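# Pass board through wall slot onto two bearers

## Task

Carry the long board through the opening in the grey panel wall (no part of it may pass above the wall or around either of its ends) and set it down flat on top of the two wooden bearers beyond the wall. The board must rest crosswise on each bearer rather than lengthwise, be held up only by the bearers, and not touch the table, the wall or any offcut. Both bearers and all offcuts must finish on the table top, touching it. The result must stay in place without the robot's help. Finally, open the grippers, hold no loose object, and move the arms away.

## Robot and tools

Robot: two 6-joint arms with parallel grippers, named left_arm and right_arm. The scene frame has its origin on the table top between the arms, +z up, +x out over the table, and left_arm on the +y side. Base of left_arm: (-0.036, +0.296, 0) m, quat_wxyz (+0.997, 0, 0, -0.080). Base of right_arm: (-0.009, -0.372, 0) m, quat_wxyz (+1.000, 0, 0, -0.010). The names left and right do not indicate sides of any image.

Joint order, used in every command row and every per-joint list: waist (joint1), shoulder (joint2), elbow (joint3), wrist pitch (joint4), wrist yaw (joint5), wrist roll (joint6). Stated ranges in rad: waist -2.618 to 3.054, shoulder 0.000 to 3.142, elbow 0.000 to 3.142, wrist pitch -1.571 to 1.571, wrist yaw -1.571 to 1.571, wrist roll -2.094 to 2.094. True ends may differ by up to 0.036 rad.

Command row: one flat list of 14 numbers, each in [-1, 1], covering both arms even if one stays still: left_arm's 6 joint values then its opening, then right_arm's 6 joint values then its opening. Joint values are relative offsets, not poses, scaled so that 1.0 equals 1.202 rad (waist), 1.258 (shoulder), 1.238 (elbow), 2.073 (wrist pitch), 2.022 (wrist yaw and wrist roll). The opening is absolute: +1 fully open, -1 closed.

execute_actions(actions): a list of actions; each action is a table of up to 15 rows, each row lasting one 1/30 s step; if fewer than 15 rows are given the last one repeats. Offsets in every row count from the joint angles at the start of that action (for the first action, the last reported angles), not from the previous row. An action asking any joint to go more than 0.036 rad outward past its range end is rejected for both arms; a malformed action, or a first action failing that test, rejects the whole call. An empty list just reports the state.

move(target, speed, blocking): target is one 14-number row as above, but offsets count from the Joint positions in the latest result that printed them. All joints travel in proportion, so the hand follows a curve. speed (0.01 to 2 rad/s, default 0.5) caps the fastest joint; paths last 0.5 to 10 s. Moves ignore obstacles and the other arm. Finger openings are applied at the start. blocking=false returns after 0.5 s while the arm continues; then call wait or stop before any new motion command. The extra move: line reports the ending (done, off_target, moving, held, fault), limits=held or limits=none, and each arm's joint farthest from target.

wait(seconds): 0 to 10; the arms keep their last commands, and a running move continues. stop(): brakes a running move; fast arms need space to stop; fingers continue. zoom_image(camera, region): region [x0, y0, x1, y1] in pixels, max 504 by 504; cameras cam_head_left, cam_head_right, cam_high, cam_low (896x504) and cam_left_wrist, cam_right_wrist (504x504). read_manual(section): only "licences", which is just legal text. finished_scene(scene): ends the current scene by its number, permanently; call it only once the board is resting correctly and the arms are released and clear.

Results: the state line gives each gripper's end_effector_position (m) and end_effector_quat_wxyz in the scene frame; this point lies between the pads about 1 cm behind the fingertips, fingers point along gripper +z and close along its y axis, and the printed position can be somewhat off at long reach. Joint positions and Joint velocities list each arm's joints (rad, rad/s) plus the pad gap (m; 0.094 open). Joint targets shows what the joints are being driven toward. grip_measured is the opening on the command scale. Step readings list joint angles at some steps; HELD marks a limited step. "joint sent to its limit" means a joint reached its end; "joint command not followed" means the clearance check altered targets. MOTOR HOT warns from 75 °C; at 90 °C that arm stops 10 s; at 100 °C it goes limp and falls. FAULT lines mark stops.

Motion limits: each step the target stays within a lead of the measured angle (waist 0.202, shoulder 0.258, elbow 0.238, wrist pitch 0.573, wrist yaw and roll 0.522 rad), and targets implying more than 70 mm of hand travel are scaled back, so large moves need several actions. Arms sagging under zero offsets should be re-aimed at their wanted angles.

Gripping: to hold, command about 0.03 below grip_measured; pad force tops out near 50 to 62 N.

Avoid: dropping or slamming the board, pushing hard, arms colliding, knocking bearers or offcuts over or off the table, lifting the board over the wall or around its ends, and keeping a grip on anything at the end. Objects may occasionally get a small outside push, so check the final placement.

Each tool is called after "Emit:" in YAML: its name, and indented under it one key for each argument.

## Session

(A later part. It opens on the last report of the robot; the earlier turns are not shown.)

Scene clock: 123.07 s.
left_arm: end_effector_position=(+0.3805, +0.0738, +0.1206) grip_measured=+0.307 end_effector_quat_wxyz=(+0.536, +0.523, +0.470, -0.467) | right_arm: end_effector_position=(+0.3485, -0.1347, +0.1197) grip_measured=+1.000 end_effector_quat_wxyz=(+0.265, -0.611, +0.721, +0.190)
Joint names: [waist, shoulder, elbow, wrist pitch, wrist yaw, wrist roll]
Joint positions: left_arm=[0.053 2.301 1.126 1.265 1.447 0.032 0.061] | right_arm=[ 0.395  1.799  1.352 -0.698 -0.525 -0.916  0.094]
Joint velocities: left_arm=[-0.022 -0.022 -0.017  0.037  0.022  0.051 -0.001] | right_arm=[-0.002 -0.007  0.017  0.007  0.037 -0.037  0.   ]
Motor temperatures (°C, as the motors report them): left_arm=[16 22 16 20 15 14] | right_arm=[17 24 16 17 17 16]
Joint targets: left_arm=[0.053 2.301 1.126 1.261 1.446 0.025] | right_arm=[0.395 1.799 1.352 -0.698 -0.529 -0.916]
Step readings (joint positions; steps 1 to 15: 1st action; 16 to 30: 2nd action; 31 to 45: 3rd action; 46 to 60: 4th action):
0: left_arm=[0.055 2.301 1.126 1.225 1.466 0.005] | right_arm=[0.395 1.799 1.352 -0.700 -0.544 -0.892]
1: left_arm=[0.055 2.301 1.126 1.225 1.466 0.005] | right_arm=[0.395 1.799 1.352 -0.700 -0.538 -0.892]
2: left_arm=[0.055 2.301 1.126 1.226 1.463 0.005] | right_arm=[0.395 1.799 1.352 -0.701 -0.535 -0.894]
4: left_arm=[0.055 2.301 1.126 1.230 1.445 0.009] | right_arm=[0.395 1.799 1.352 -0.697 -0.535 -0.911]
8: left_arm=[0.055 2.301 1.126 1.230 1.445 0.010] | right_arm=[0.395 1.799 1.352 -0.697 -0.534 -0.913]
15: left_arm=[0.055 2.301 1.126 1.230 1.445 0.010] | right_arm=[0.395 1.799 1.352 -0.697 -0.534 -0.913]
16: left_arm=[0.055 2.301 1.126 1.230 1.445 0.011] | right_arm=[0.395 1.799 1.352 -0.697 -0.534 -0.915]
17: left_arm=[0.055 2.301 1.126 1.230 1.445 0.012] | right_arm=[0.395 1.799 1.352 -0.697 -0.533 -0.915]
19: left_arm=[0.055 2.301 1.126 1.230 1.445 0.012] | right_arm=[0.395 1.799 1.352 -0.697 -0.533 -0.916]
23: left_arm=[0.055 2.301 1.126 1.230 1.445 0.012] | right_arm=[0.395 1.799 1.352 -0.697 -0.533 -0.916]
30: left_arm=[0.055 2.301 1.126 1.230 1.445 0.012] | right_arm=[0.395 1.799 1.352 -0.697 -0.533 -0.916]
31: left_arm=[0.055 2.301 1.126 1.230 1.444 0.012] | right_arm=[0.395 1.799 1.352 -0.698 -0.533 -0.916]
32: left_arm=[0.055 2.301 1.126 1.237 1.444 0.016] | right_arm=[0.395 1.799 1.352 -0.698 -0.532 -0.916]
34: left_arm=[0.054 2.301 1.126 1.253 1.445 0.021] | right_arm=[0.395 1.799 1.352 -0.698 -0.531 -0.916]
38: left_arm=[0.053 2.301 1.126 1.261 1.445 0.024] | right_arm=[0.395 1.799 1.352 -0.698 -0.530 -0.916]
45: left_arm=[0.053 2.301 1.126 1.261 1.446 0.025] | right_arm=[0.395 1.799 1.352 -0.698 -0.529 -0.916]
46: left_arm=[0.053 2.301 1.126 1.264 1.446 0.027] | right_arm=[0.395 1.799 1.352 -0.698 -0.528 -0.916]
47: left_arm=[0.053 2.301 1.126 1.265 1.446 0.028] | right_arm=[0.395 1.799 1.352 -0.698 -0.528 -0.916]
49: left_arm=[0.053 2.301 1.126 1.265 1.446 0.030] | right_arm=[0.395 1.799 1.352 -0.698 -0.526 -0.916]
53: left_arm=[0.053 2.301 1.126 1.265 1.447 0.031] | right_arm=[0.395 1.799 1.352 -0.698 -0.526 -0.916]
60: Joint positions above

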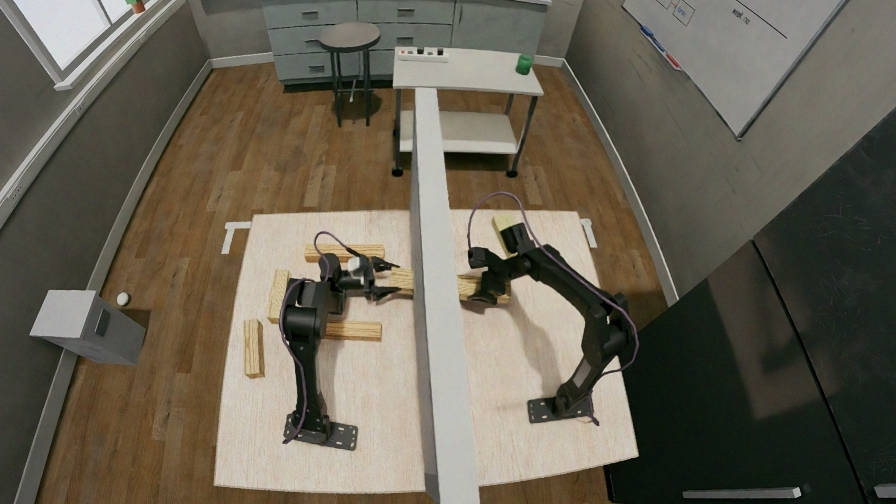

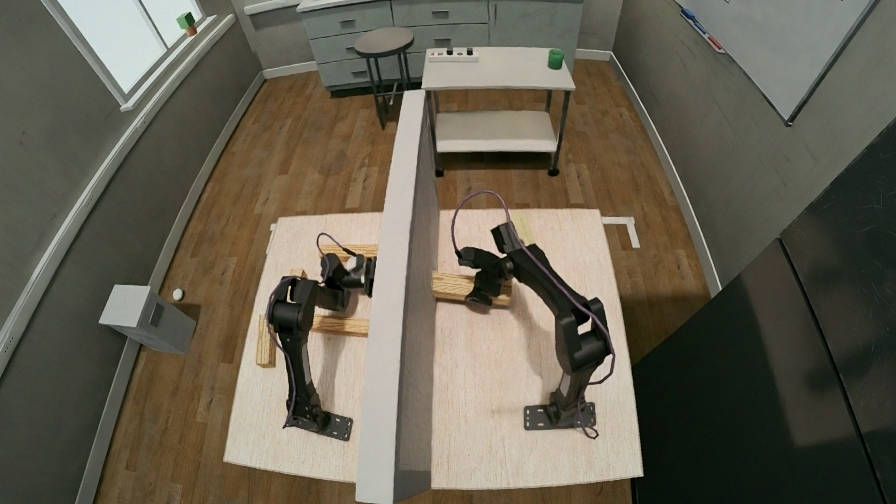

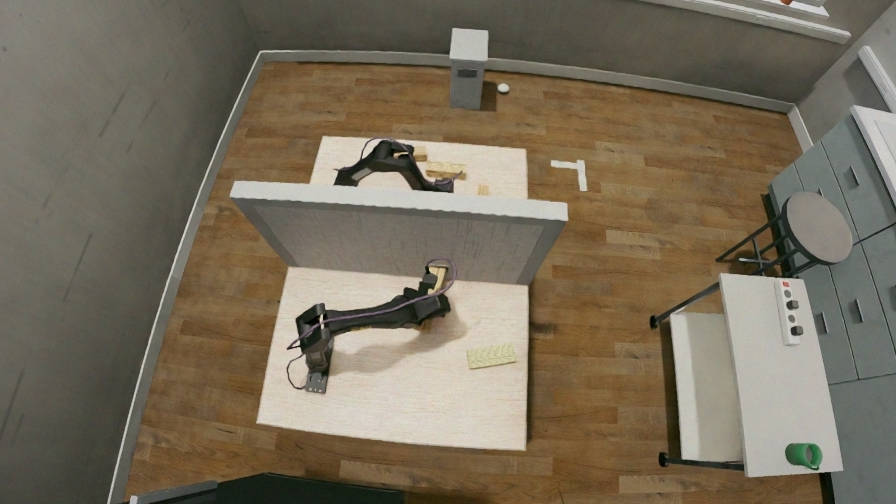

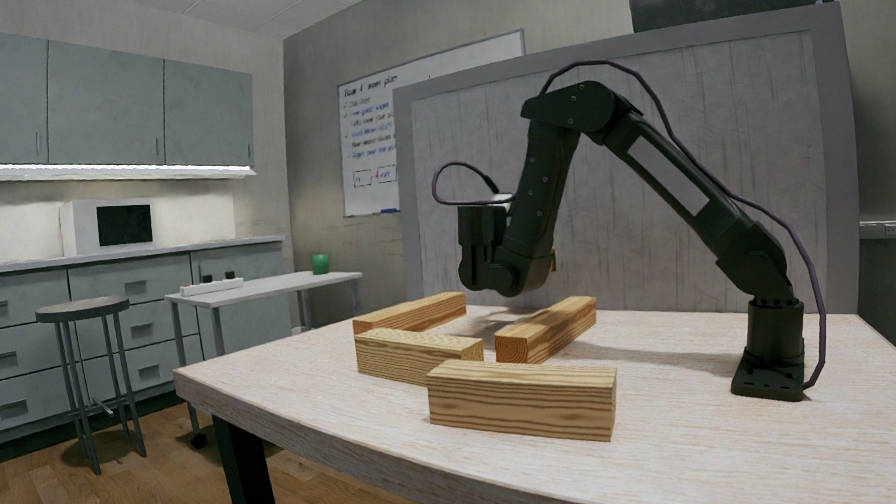

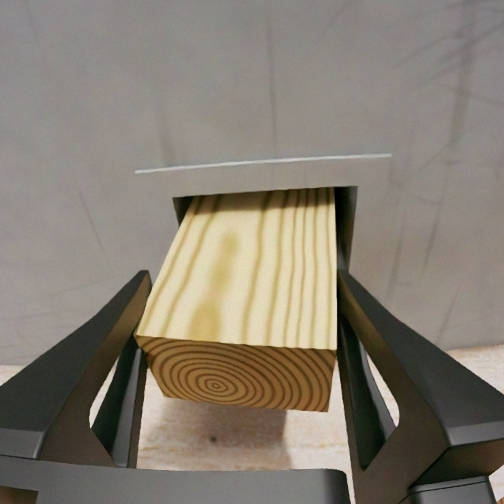

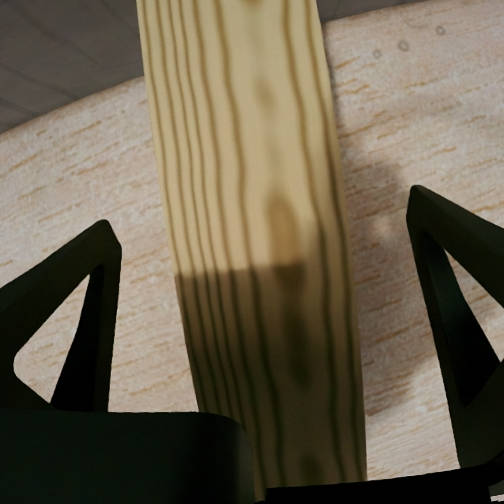

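Emit:
move:
  target: [0.25,0,0,0,-0.148,0,0.1, -0.15,0,0,0,0,0,1]
  speed: 0.25

Scene clock: 125.37 s.
left_arm: end_effector_position=(+0.3924, +0.1645, +0.1156) grip_measured=+0.306 end_effector_quat_wxyz=(+0.552, +0.504, +0.496, -0.442) | right_arm: end_effector_position=(+0.3826, -0.2011, +0.1186) grip_measured=+1.000 end_effector_quat_wxyz=(+0.276, -0.545, +0.774, +0.166)
Joint names: [waist, shoulder, elbow, wrist pitch, wrist yaw, wrist roll]
Joint positions: left_arm=[0.27  2.301 1.11  1.275 1.577 0.035 0.061] | right_arm=[ 0.221  1.799  1.352 -0.707 -0.521 -0.913  0.094]
Joint velocities: left_arm=[-0.012 -0.002 -0.002 -0.022 -0.051 -0.066  0.001] | right_arm=[-0.012 -0.007  0.017 -0.007  0.007  0.007  0.   ]
Motor temperatures (°C, as the motors report them): left_arm=[16 22 16 20 17 14] | right_arm=[17 24 16 18 17 16]
Joint targets: left_arm=[0.353 2.301 1.127 1.265 1.147 0.032] | right_arm=[0.215 1.799 1.352 -0.698 -0.525 -0.916]
move: off_target (left_arm); limits=none; left_arm: farthest joint: the wrist yaw, 0.429 radians from its target (0.299 radians at the start); right_arm: farthest joint: the wrist pitch, 0.009 radians from its target (0.000 radians at the start)

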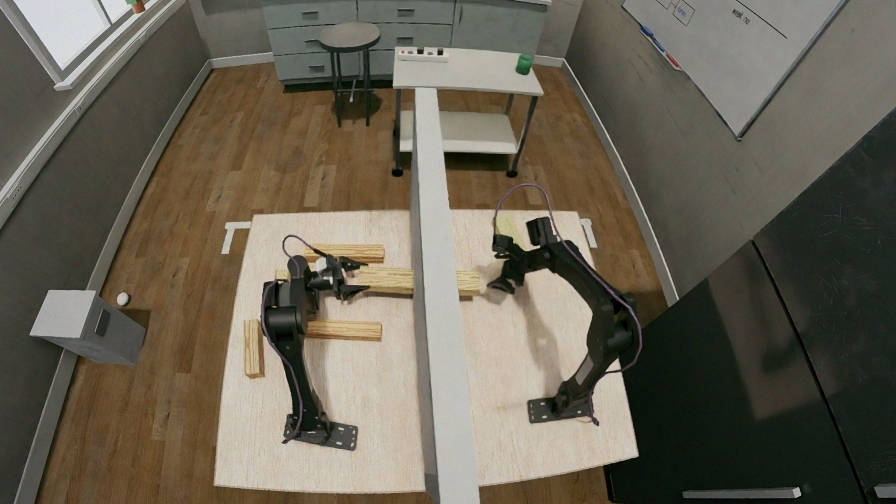

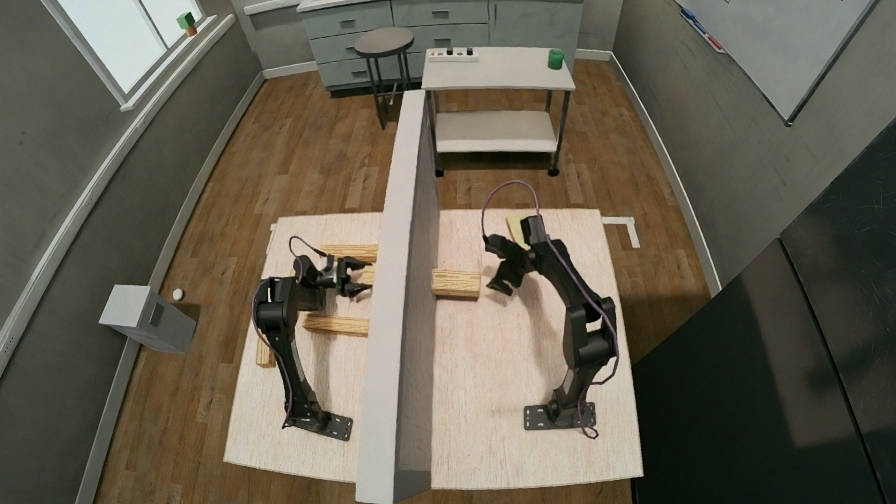

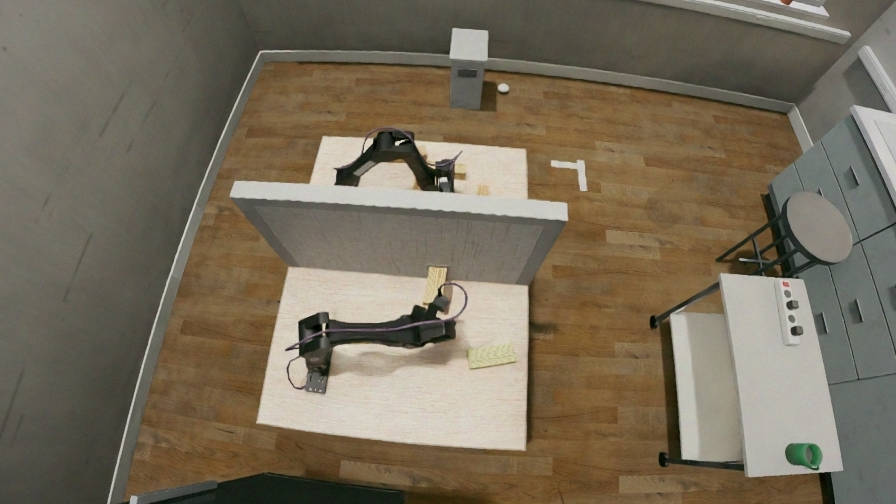

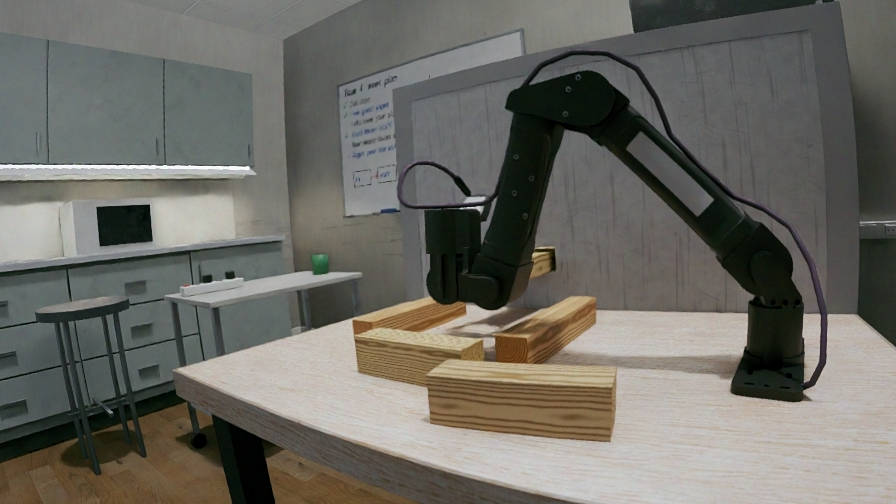

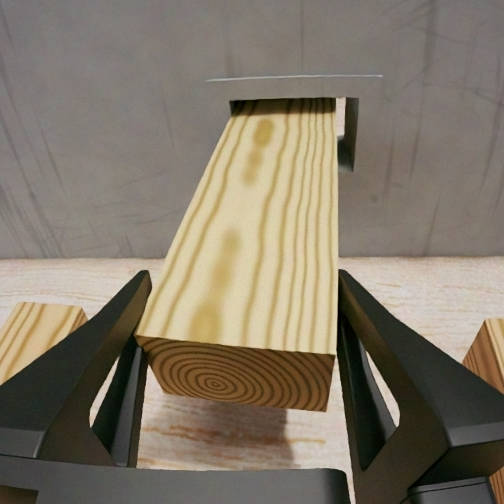

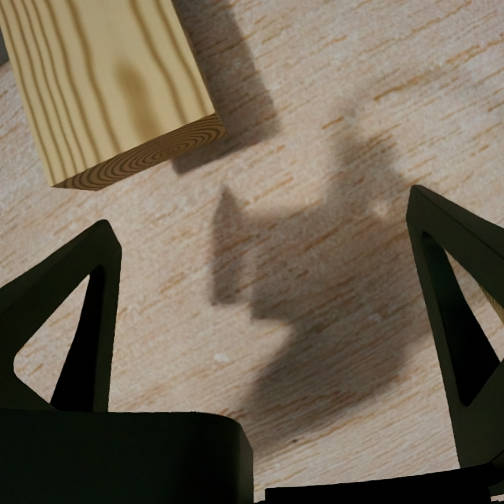

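Emit:
execute_actions:
  actions:
    - [[0,0,0,0,0,0,1, 0,0,0,0,0,0,1]]
    - [[0,0,0,0,0,0,1, 0,0,0,0,0,0,1]]

Scene clock: 126.43 s.
left_arm: end_effector_position=(+0.3900, +0.1627, +0.1152) grip_measured=+1.000 end_effector_quat_wxyz=(+0.549, +0.507, +0.493, -0.445) | right_arm: end_effector_position=(+0.3831, -0.2022, +0.1180) grip_measured=+1.000 end_effector_quat_wxyz=(+0.275, -0.544, +0.776, +0.163)
Joint names: [waist, shoulder, elbow, wrist pitch, wrist yaw, wrist roll]
Joint positions: left_arm=[0.266 2.301 1.108 1.276 1.586 0.035 0.094] | right_arm=[ 0.221  1.799  1.352 -0.707 -0.514 -0.913  0.094]
Joint velocities: left_arm=[-0.017  0.002  0.002  0.037 -0.022 -0.007  0.   ] | right_arm=[ 0.007 -0.002 -0.012 -0.037 -0.007  0.007  0.   ]
Motor temperatures (°C, as the motors report them): left_arm=[16 22 16 20 17 14] | right_arm=[17 24 16 18 17 16]
Joint targets: left_arm=[0.266 2.301 1.108 1.276 1.586 0.035] | right_arm=[0.221 1.799 1.352 -0.707 -0.517 -0.913]
Step readings (joint positions; steps 1 to 15: 1st action; 16 to 30: 2nd action):
0: left_arm=[0.270 2.301 1.110 1.275 1.577 0.035] | right_arm=[0.221 1.799 1.352 -0.707 -0.521 -0.913]
1: left_arm=[0.266 2.301 1.108 1.275 1.587 0.035] | right_arm=[0.221 1.799 1.352 -0.707 -0.520 -0.913]
2: left_arm=[0.266 2.301 1.108 1.275 1.586 0.035] | right_arm=[0.221 1.799 1.352 -0.707 -0.520 -0.913]
4: left_arm=[0.266 2.301 1.108 1.276 1.586 0.035] | right_arm=[0.221 1.799 1.352 -0.707 -0.519 -0.913]
8: left_arm=[0.266 2.301 1.108 1.276 1.586 0.035] | right_arm=[0.221 1.799 1.352 -0.707 -0.518 -0.913]
15: left_arm=[0.266 2.301 1.108 1.276 1.586 0.035] | right_arm=[0.221 1.799 1.352 -0.707 -0.517 -0.913]
16: left_arm=[0.266 2.301 1.108 1.276 1.586 0.035] | right_arm=[0.221 1.799 1.352 -0.707 -0.517 -0.913]
17: left_arm=[0.266 2.301 1.108 1.276 1.586 0.035] | right_arm=[0.221 1.799 1.352 -0.707 -0.516 -0.913]
19: left_arm=[0.266 2.301 1.108 1.276 1.586 0.035] | right_arm=[0.221 1.799 1.352 -0.707 -0.515 -0.913]
23: left_arm=[0.266 2.301 1.108 1.276 1.586 0.035] | right_arm=[0.221 1.799 1.352 -0.707 -0.514 -0.913]
30: Joint positions above

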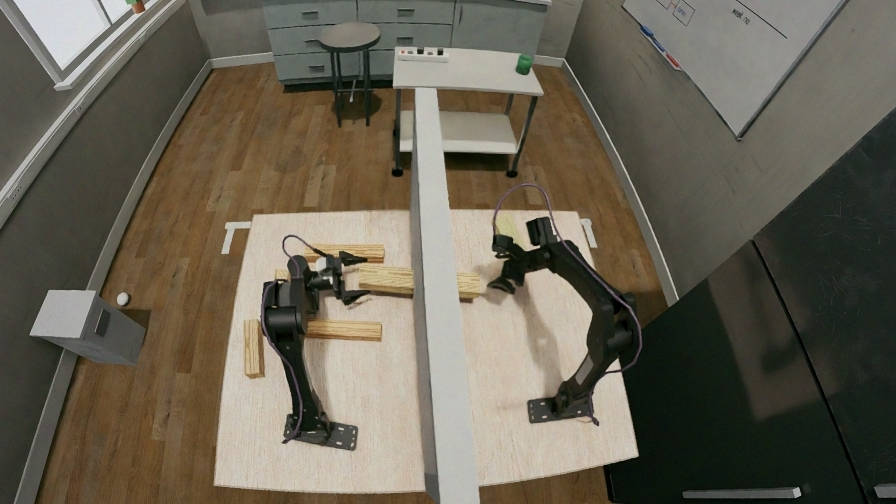

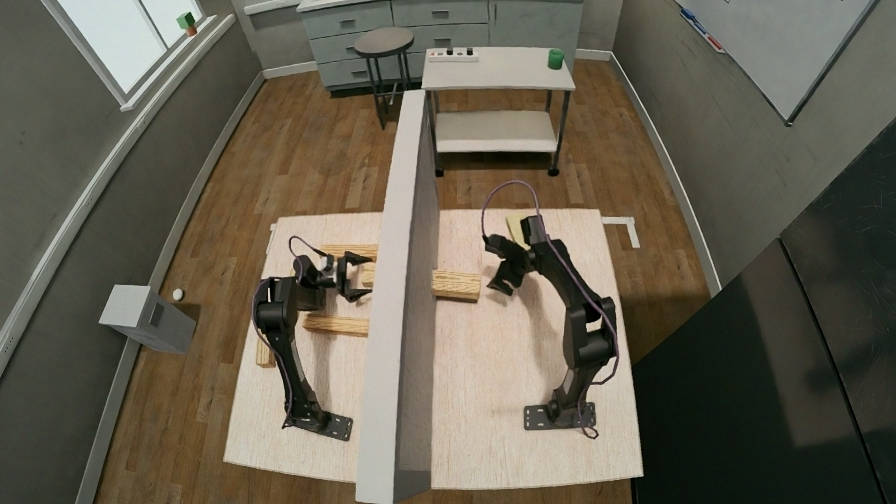

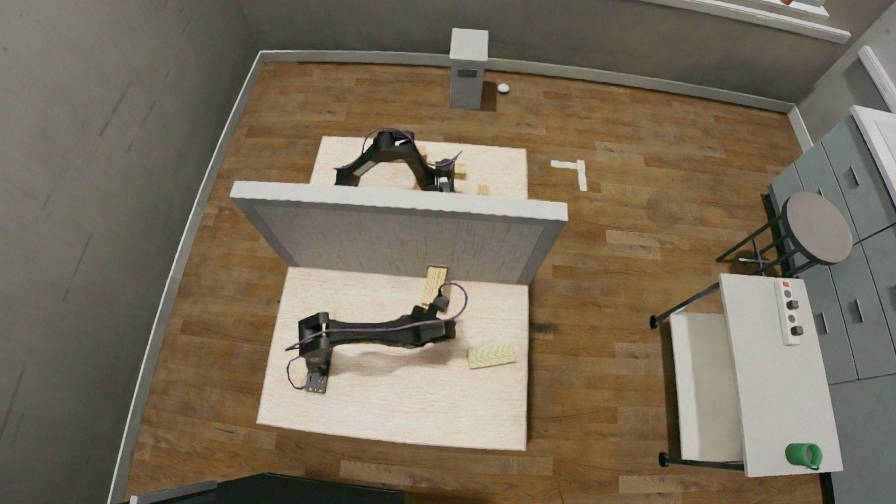

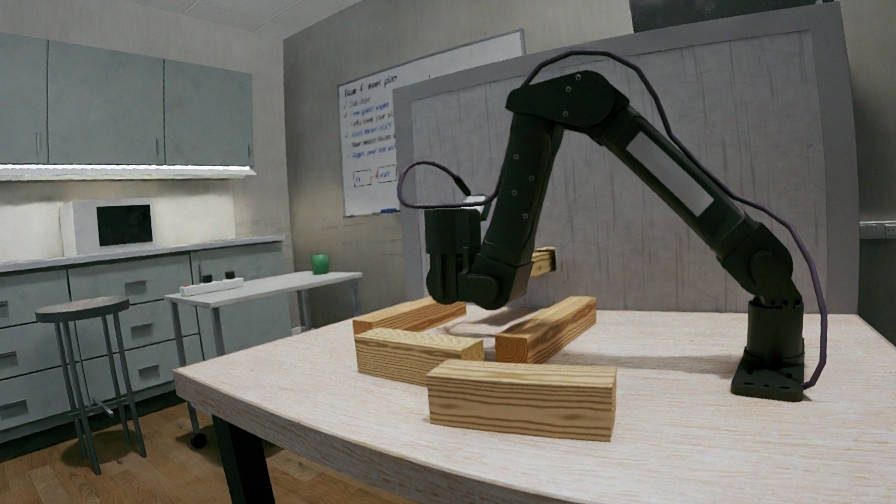

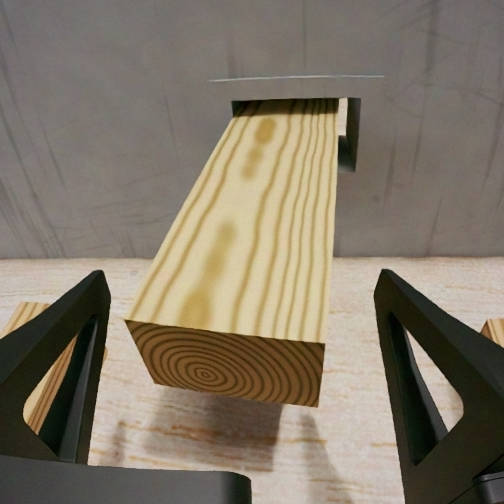

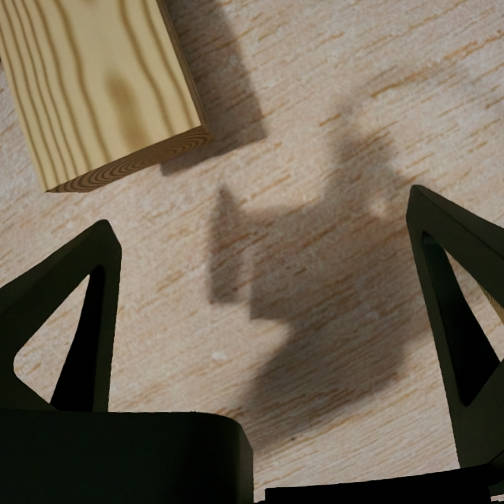

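Emit:
execute_actions:
  actions: []

Scene clock: 126.90 s.
left_arm: end_effector_position=(+0.3900, +0.1627, +0.1152) grip_measured=+1.000 end_effector_quat_wxyz=(+0.549, +0.507, +0.493, -0.445) | right_arm: end_effector_position=(+0.3831, -0.2022, +0.1179) grip_measured=+1.000 end_effector_quat_wxyz=(+0.274, -0.544, +0.776, +0.163)
Joint names: [waist, shoulder, elbow, wrist pitch, wrist yaw, wrist roll]
Joint positions: left_arm=[0.266 2.301 1.108 1.276 1.586 0.035 0.094] | right_arm=[ 0.221  1.799  1.352 -0.707 -0.513 -0.913  0.094]
Joint velocities: left_arm=[ 0.007  0.012 -0.007 -0.051 -0.022 -0.007  0.   ] | right_arm=[-0.012 -0.002  0.017 -0.007 -0.022 -0.081  0.   ]
Motor temperatures (°C, as the motors report them): left_arm=[16 22 16 20 16 14] | right_arm=[17 24 16 18 17 16]
Joint targets: left_arm=[0.266 2.301 1.108 1.276 1.586 0.035] | right_arm=[0.221 1.799 1.352 -0.707 -0.517 -0.913]

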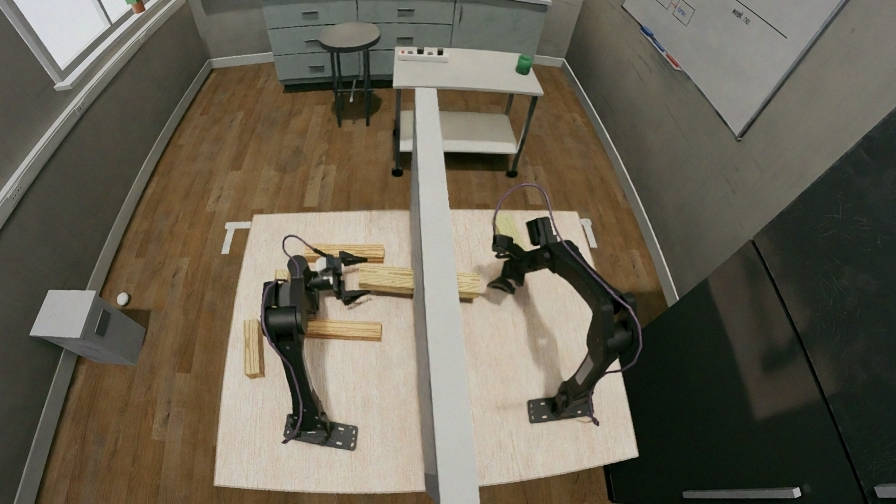

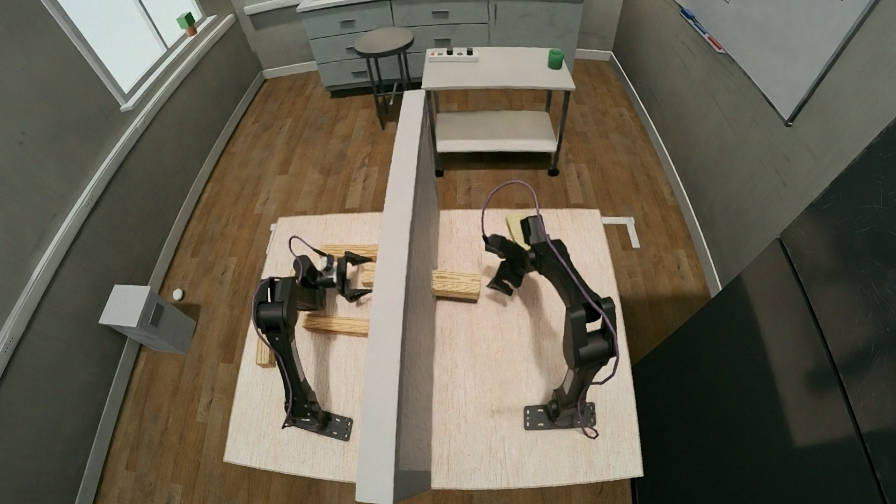

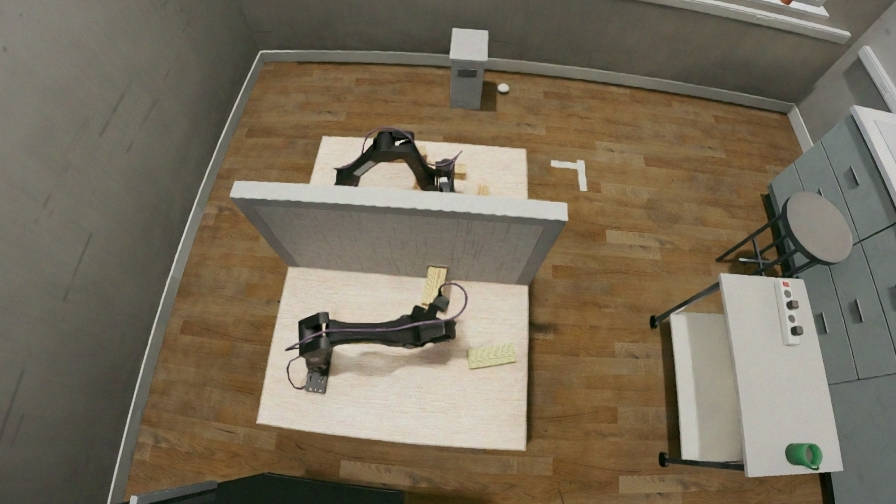

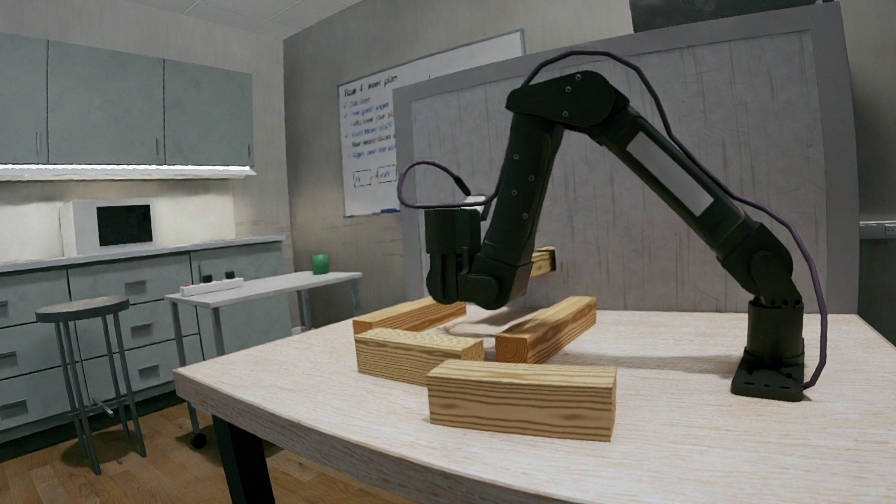

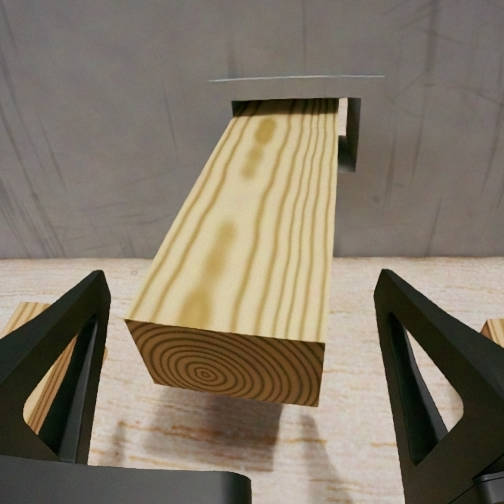

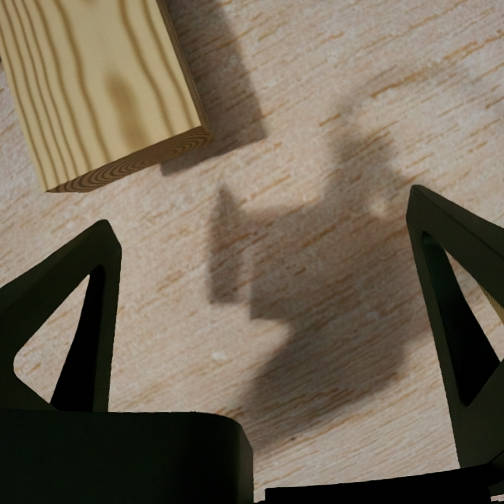

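Emit:
move:
  target: [0.125, -0.095, 0, 0, 0, 0, 1, 0, 0, 0, 0, 0, 0, 1]
  speed: 0.6

Scene clock: 129.23 s.
left_arm: end_effector_position=(+0.4038, +0.2306, +0.1563) grip_measured=+1.000 end_effector_quat_wxyz=(+0.603, +0.496, +0.506, -0.368) | right_arm: end_effector_position=(+0.3834, -0.2028, +0.1176) grip_measured=+1.000 end_effector_quat_wxyz=(+0.274, -0.544, +0.776, +0.161)
Joint names: [waist, shoulder, elbow, wrist pitch, wrist yaw, wrist roll]
Joint positions: left_arm=[0.423 2.197 1.108 1.282 1.586 0.035 0.094] | right_arm=[ 0.221  1.799  1.352 -0.707 -0.509 -0.913  0.094]
Joint velocities: left_arm=[-0.007 -0.007 -0.012 -0.007 -0.037 -0.007  0.   ] | right_arm=[-0.012  0.007  0.027  0.022 -0.007  0.022  0.   ]
Motor temperatures (°C, as the motors report them): left_arm=[16 22 16 20 16 14] | right_arm=[17 24 16 18 17 16]
Joint targets: left_arm=[0.416 2.182 1.108 1.276 1.586 0.035] | right_arm=[0.221 1.799 1.352 -0.707 -0.513 -0.913]
move: done; limits=none; left_arm: farthest joint: the shoulder, 0.015 radians from its target (0.120 radians at the start); right_arm: farthest joint: the wrist yaw, 0.004 radians from its target (0.000 radians at the start)

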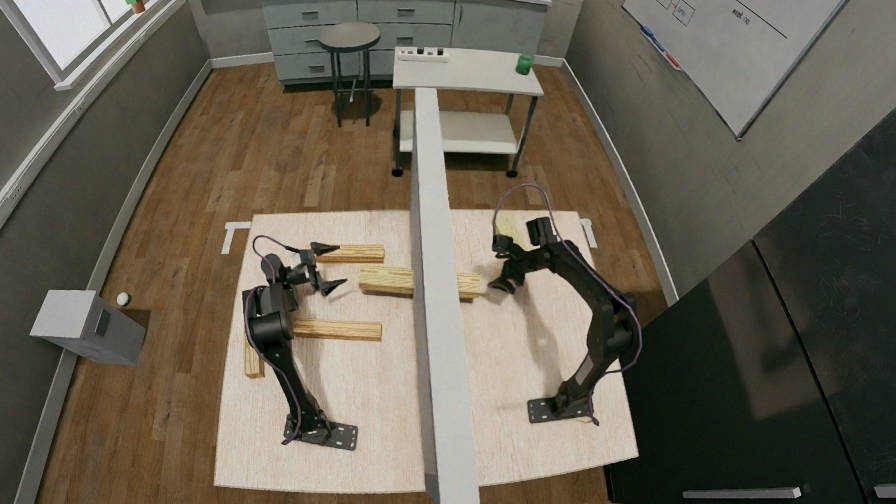

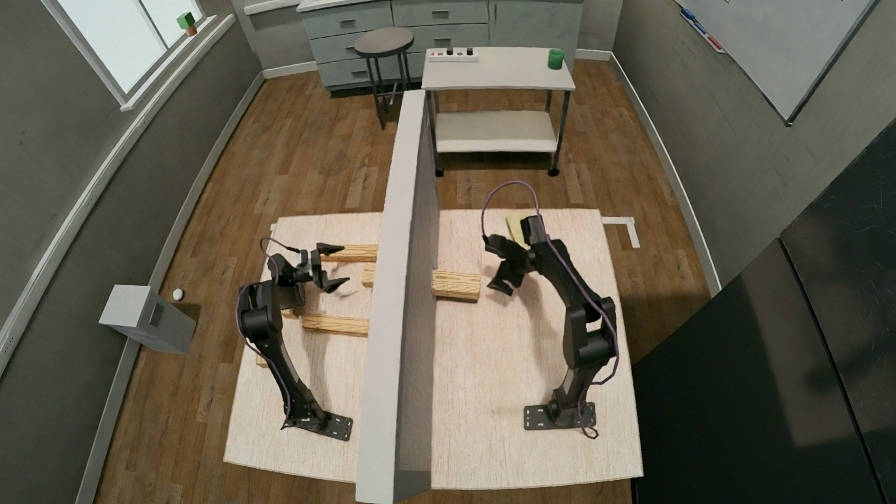

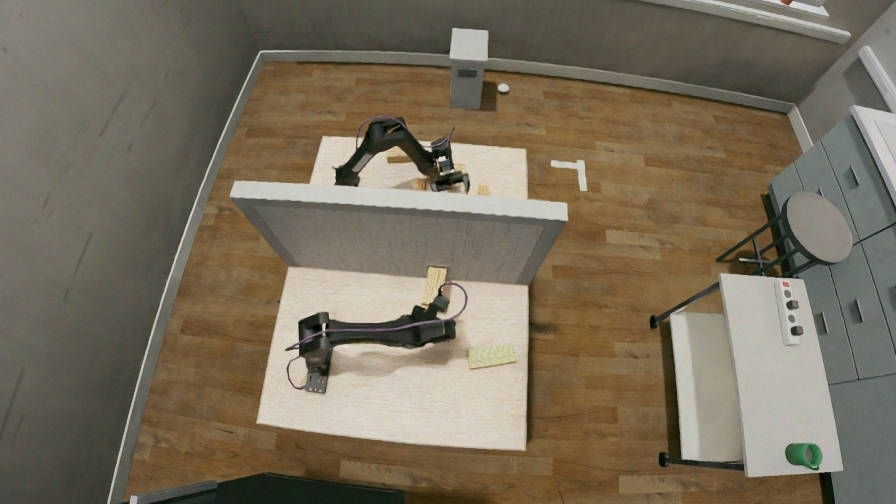

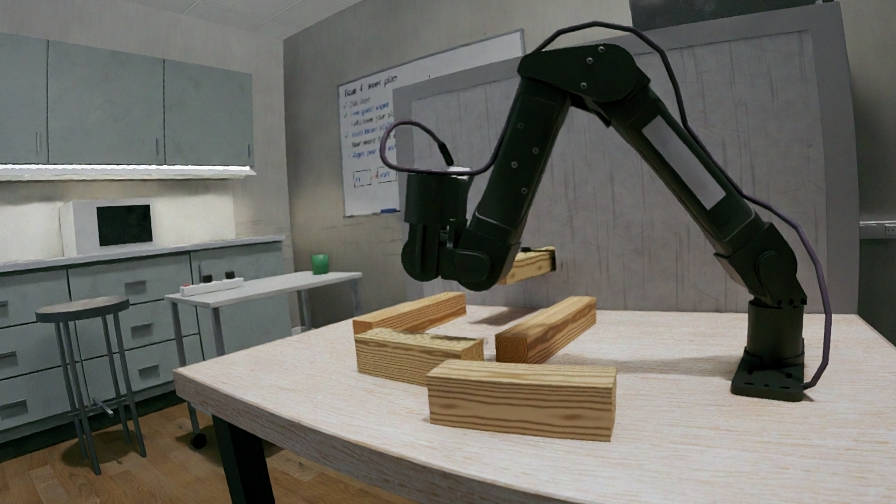

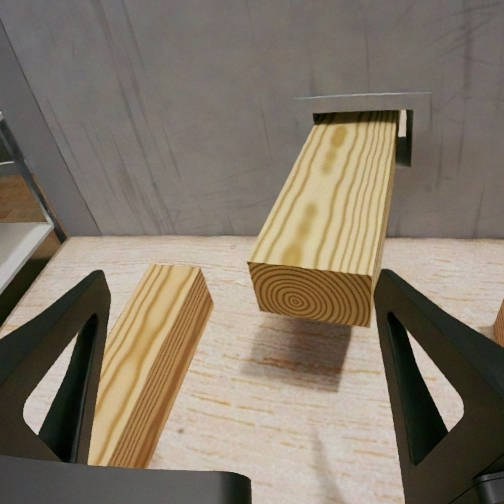

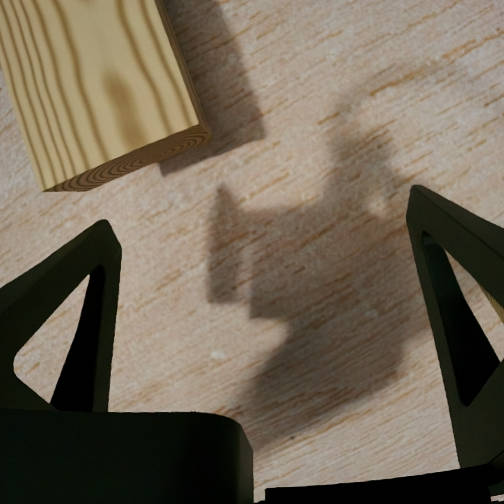

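Emit:
move:
  target: [-0.128, 0.003, 0.44, -0.668, -0.198, 0.364, 1, 0, 0, 0, 0, 0, 0, 1]
  speed: 1.0

Scene clock: 131.77 s.
left_arm: end_effector_position=(+0.5010, +0.1918, +0.1662) grip_measured=+1.000 end_effector_quat_wxyz=(+0.545, +0.473, +0.626, -0.297) | right_arm: end_effector_position=(+0.3837, -0.2034, +0.1173) grip_measured=+1.000 end_effector_quat_wxyz=(+0.273, -0.544, +0.777, +0.159)
Joint names: [waist, shoulder, elbow, wrist pitch, wrist yaw, wrist roll]
Joint positions: left_arm=[ 0.274  2.197  1.623 -0.081  1.185  0.766  0.094] | right_arm=[ 0.221  1.799  1.352 -0.707 -0.505 -0.913  0.094]
Joint velocities: left_arm=[ 0.022 -0.002 -0.012  0.081 -0.051  0.037  0.   ] | right_arm=[ 0.002 -0.012  0.017 -0.081  0.007 -0.007  0.   ]
Motor temperatures (°C, as the motors report them): left_arm=[16 22 16 20 16 14] | right_arm=[17 24 16 18 16 16]
Joint targets: left_arm=[0.269 2.201 1.653 -0.103 1.185 0.771] | right_arm=[0.221 1.799 1.352 -0.707 -0.509 -0.913]
move: off_target (left_arm); limits=none; left_arm: farthest joint: the elbow, 0.030 radians from its target (0.545 radians at the start); right_arm: farthest joint: the wrist yaw, 0.004 radians from its target (0.000 radians at the start)

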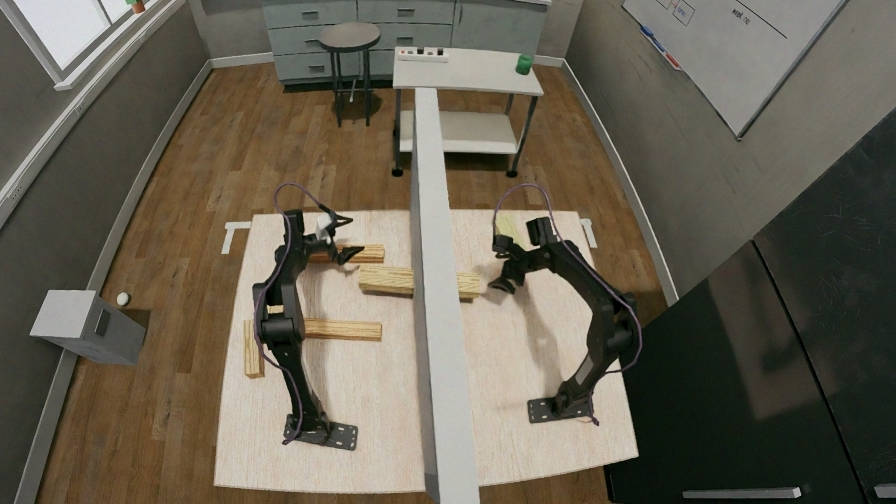

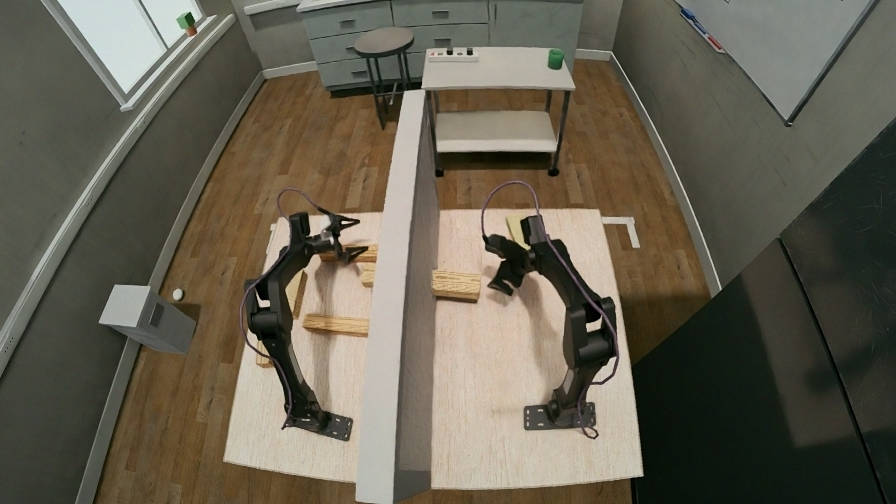

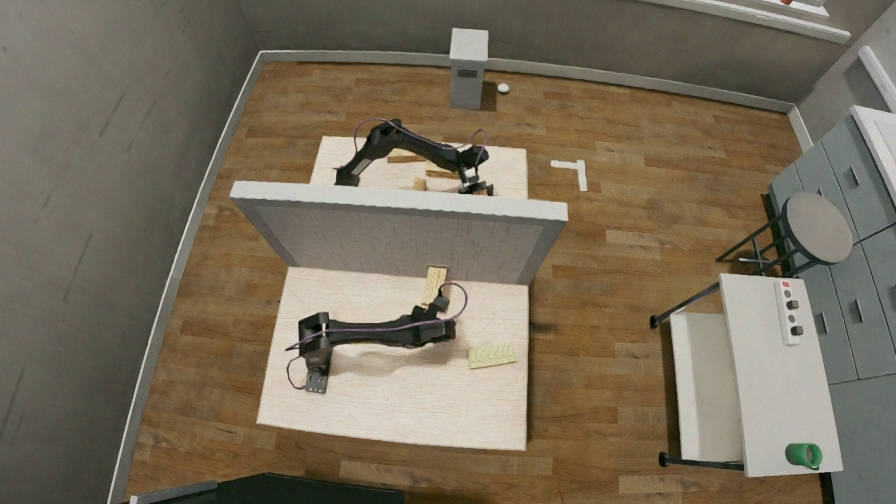

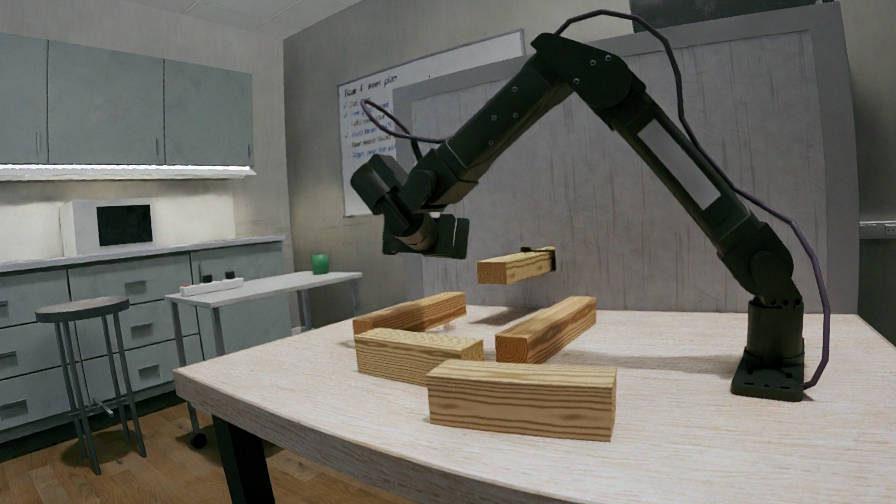

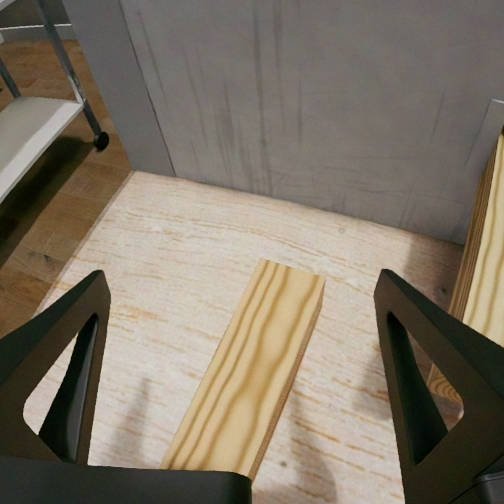

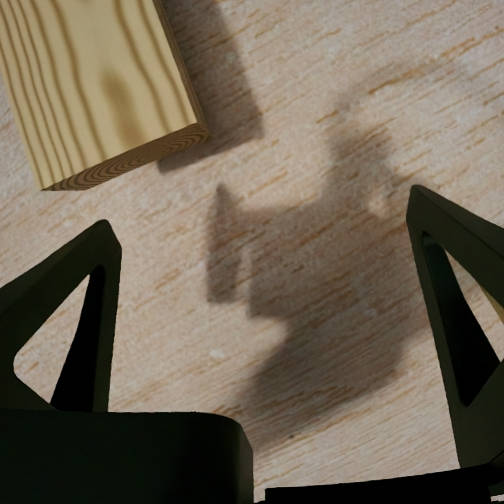

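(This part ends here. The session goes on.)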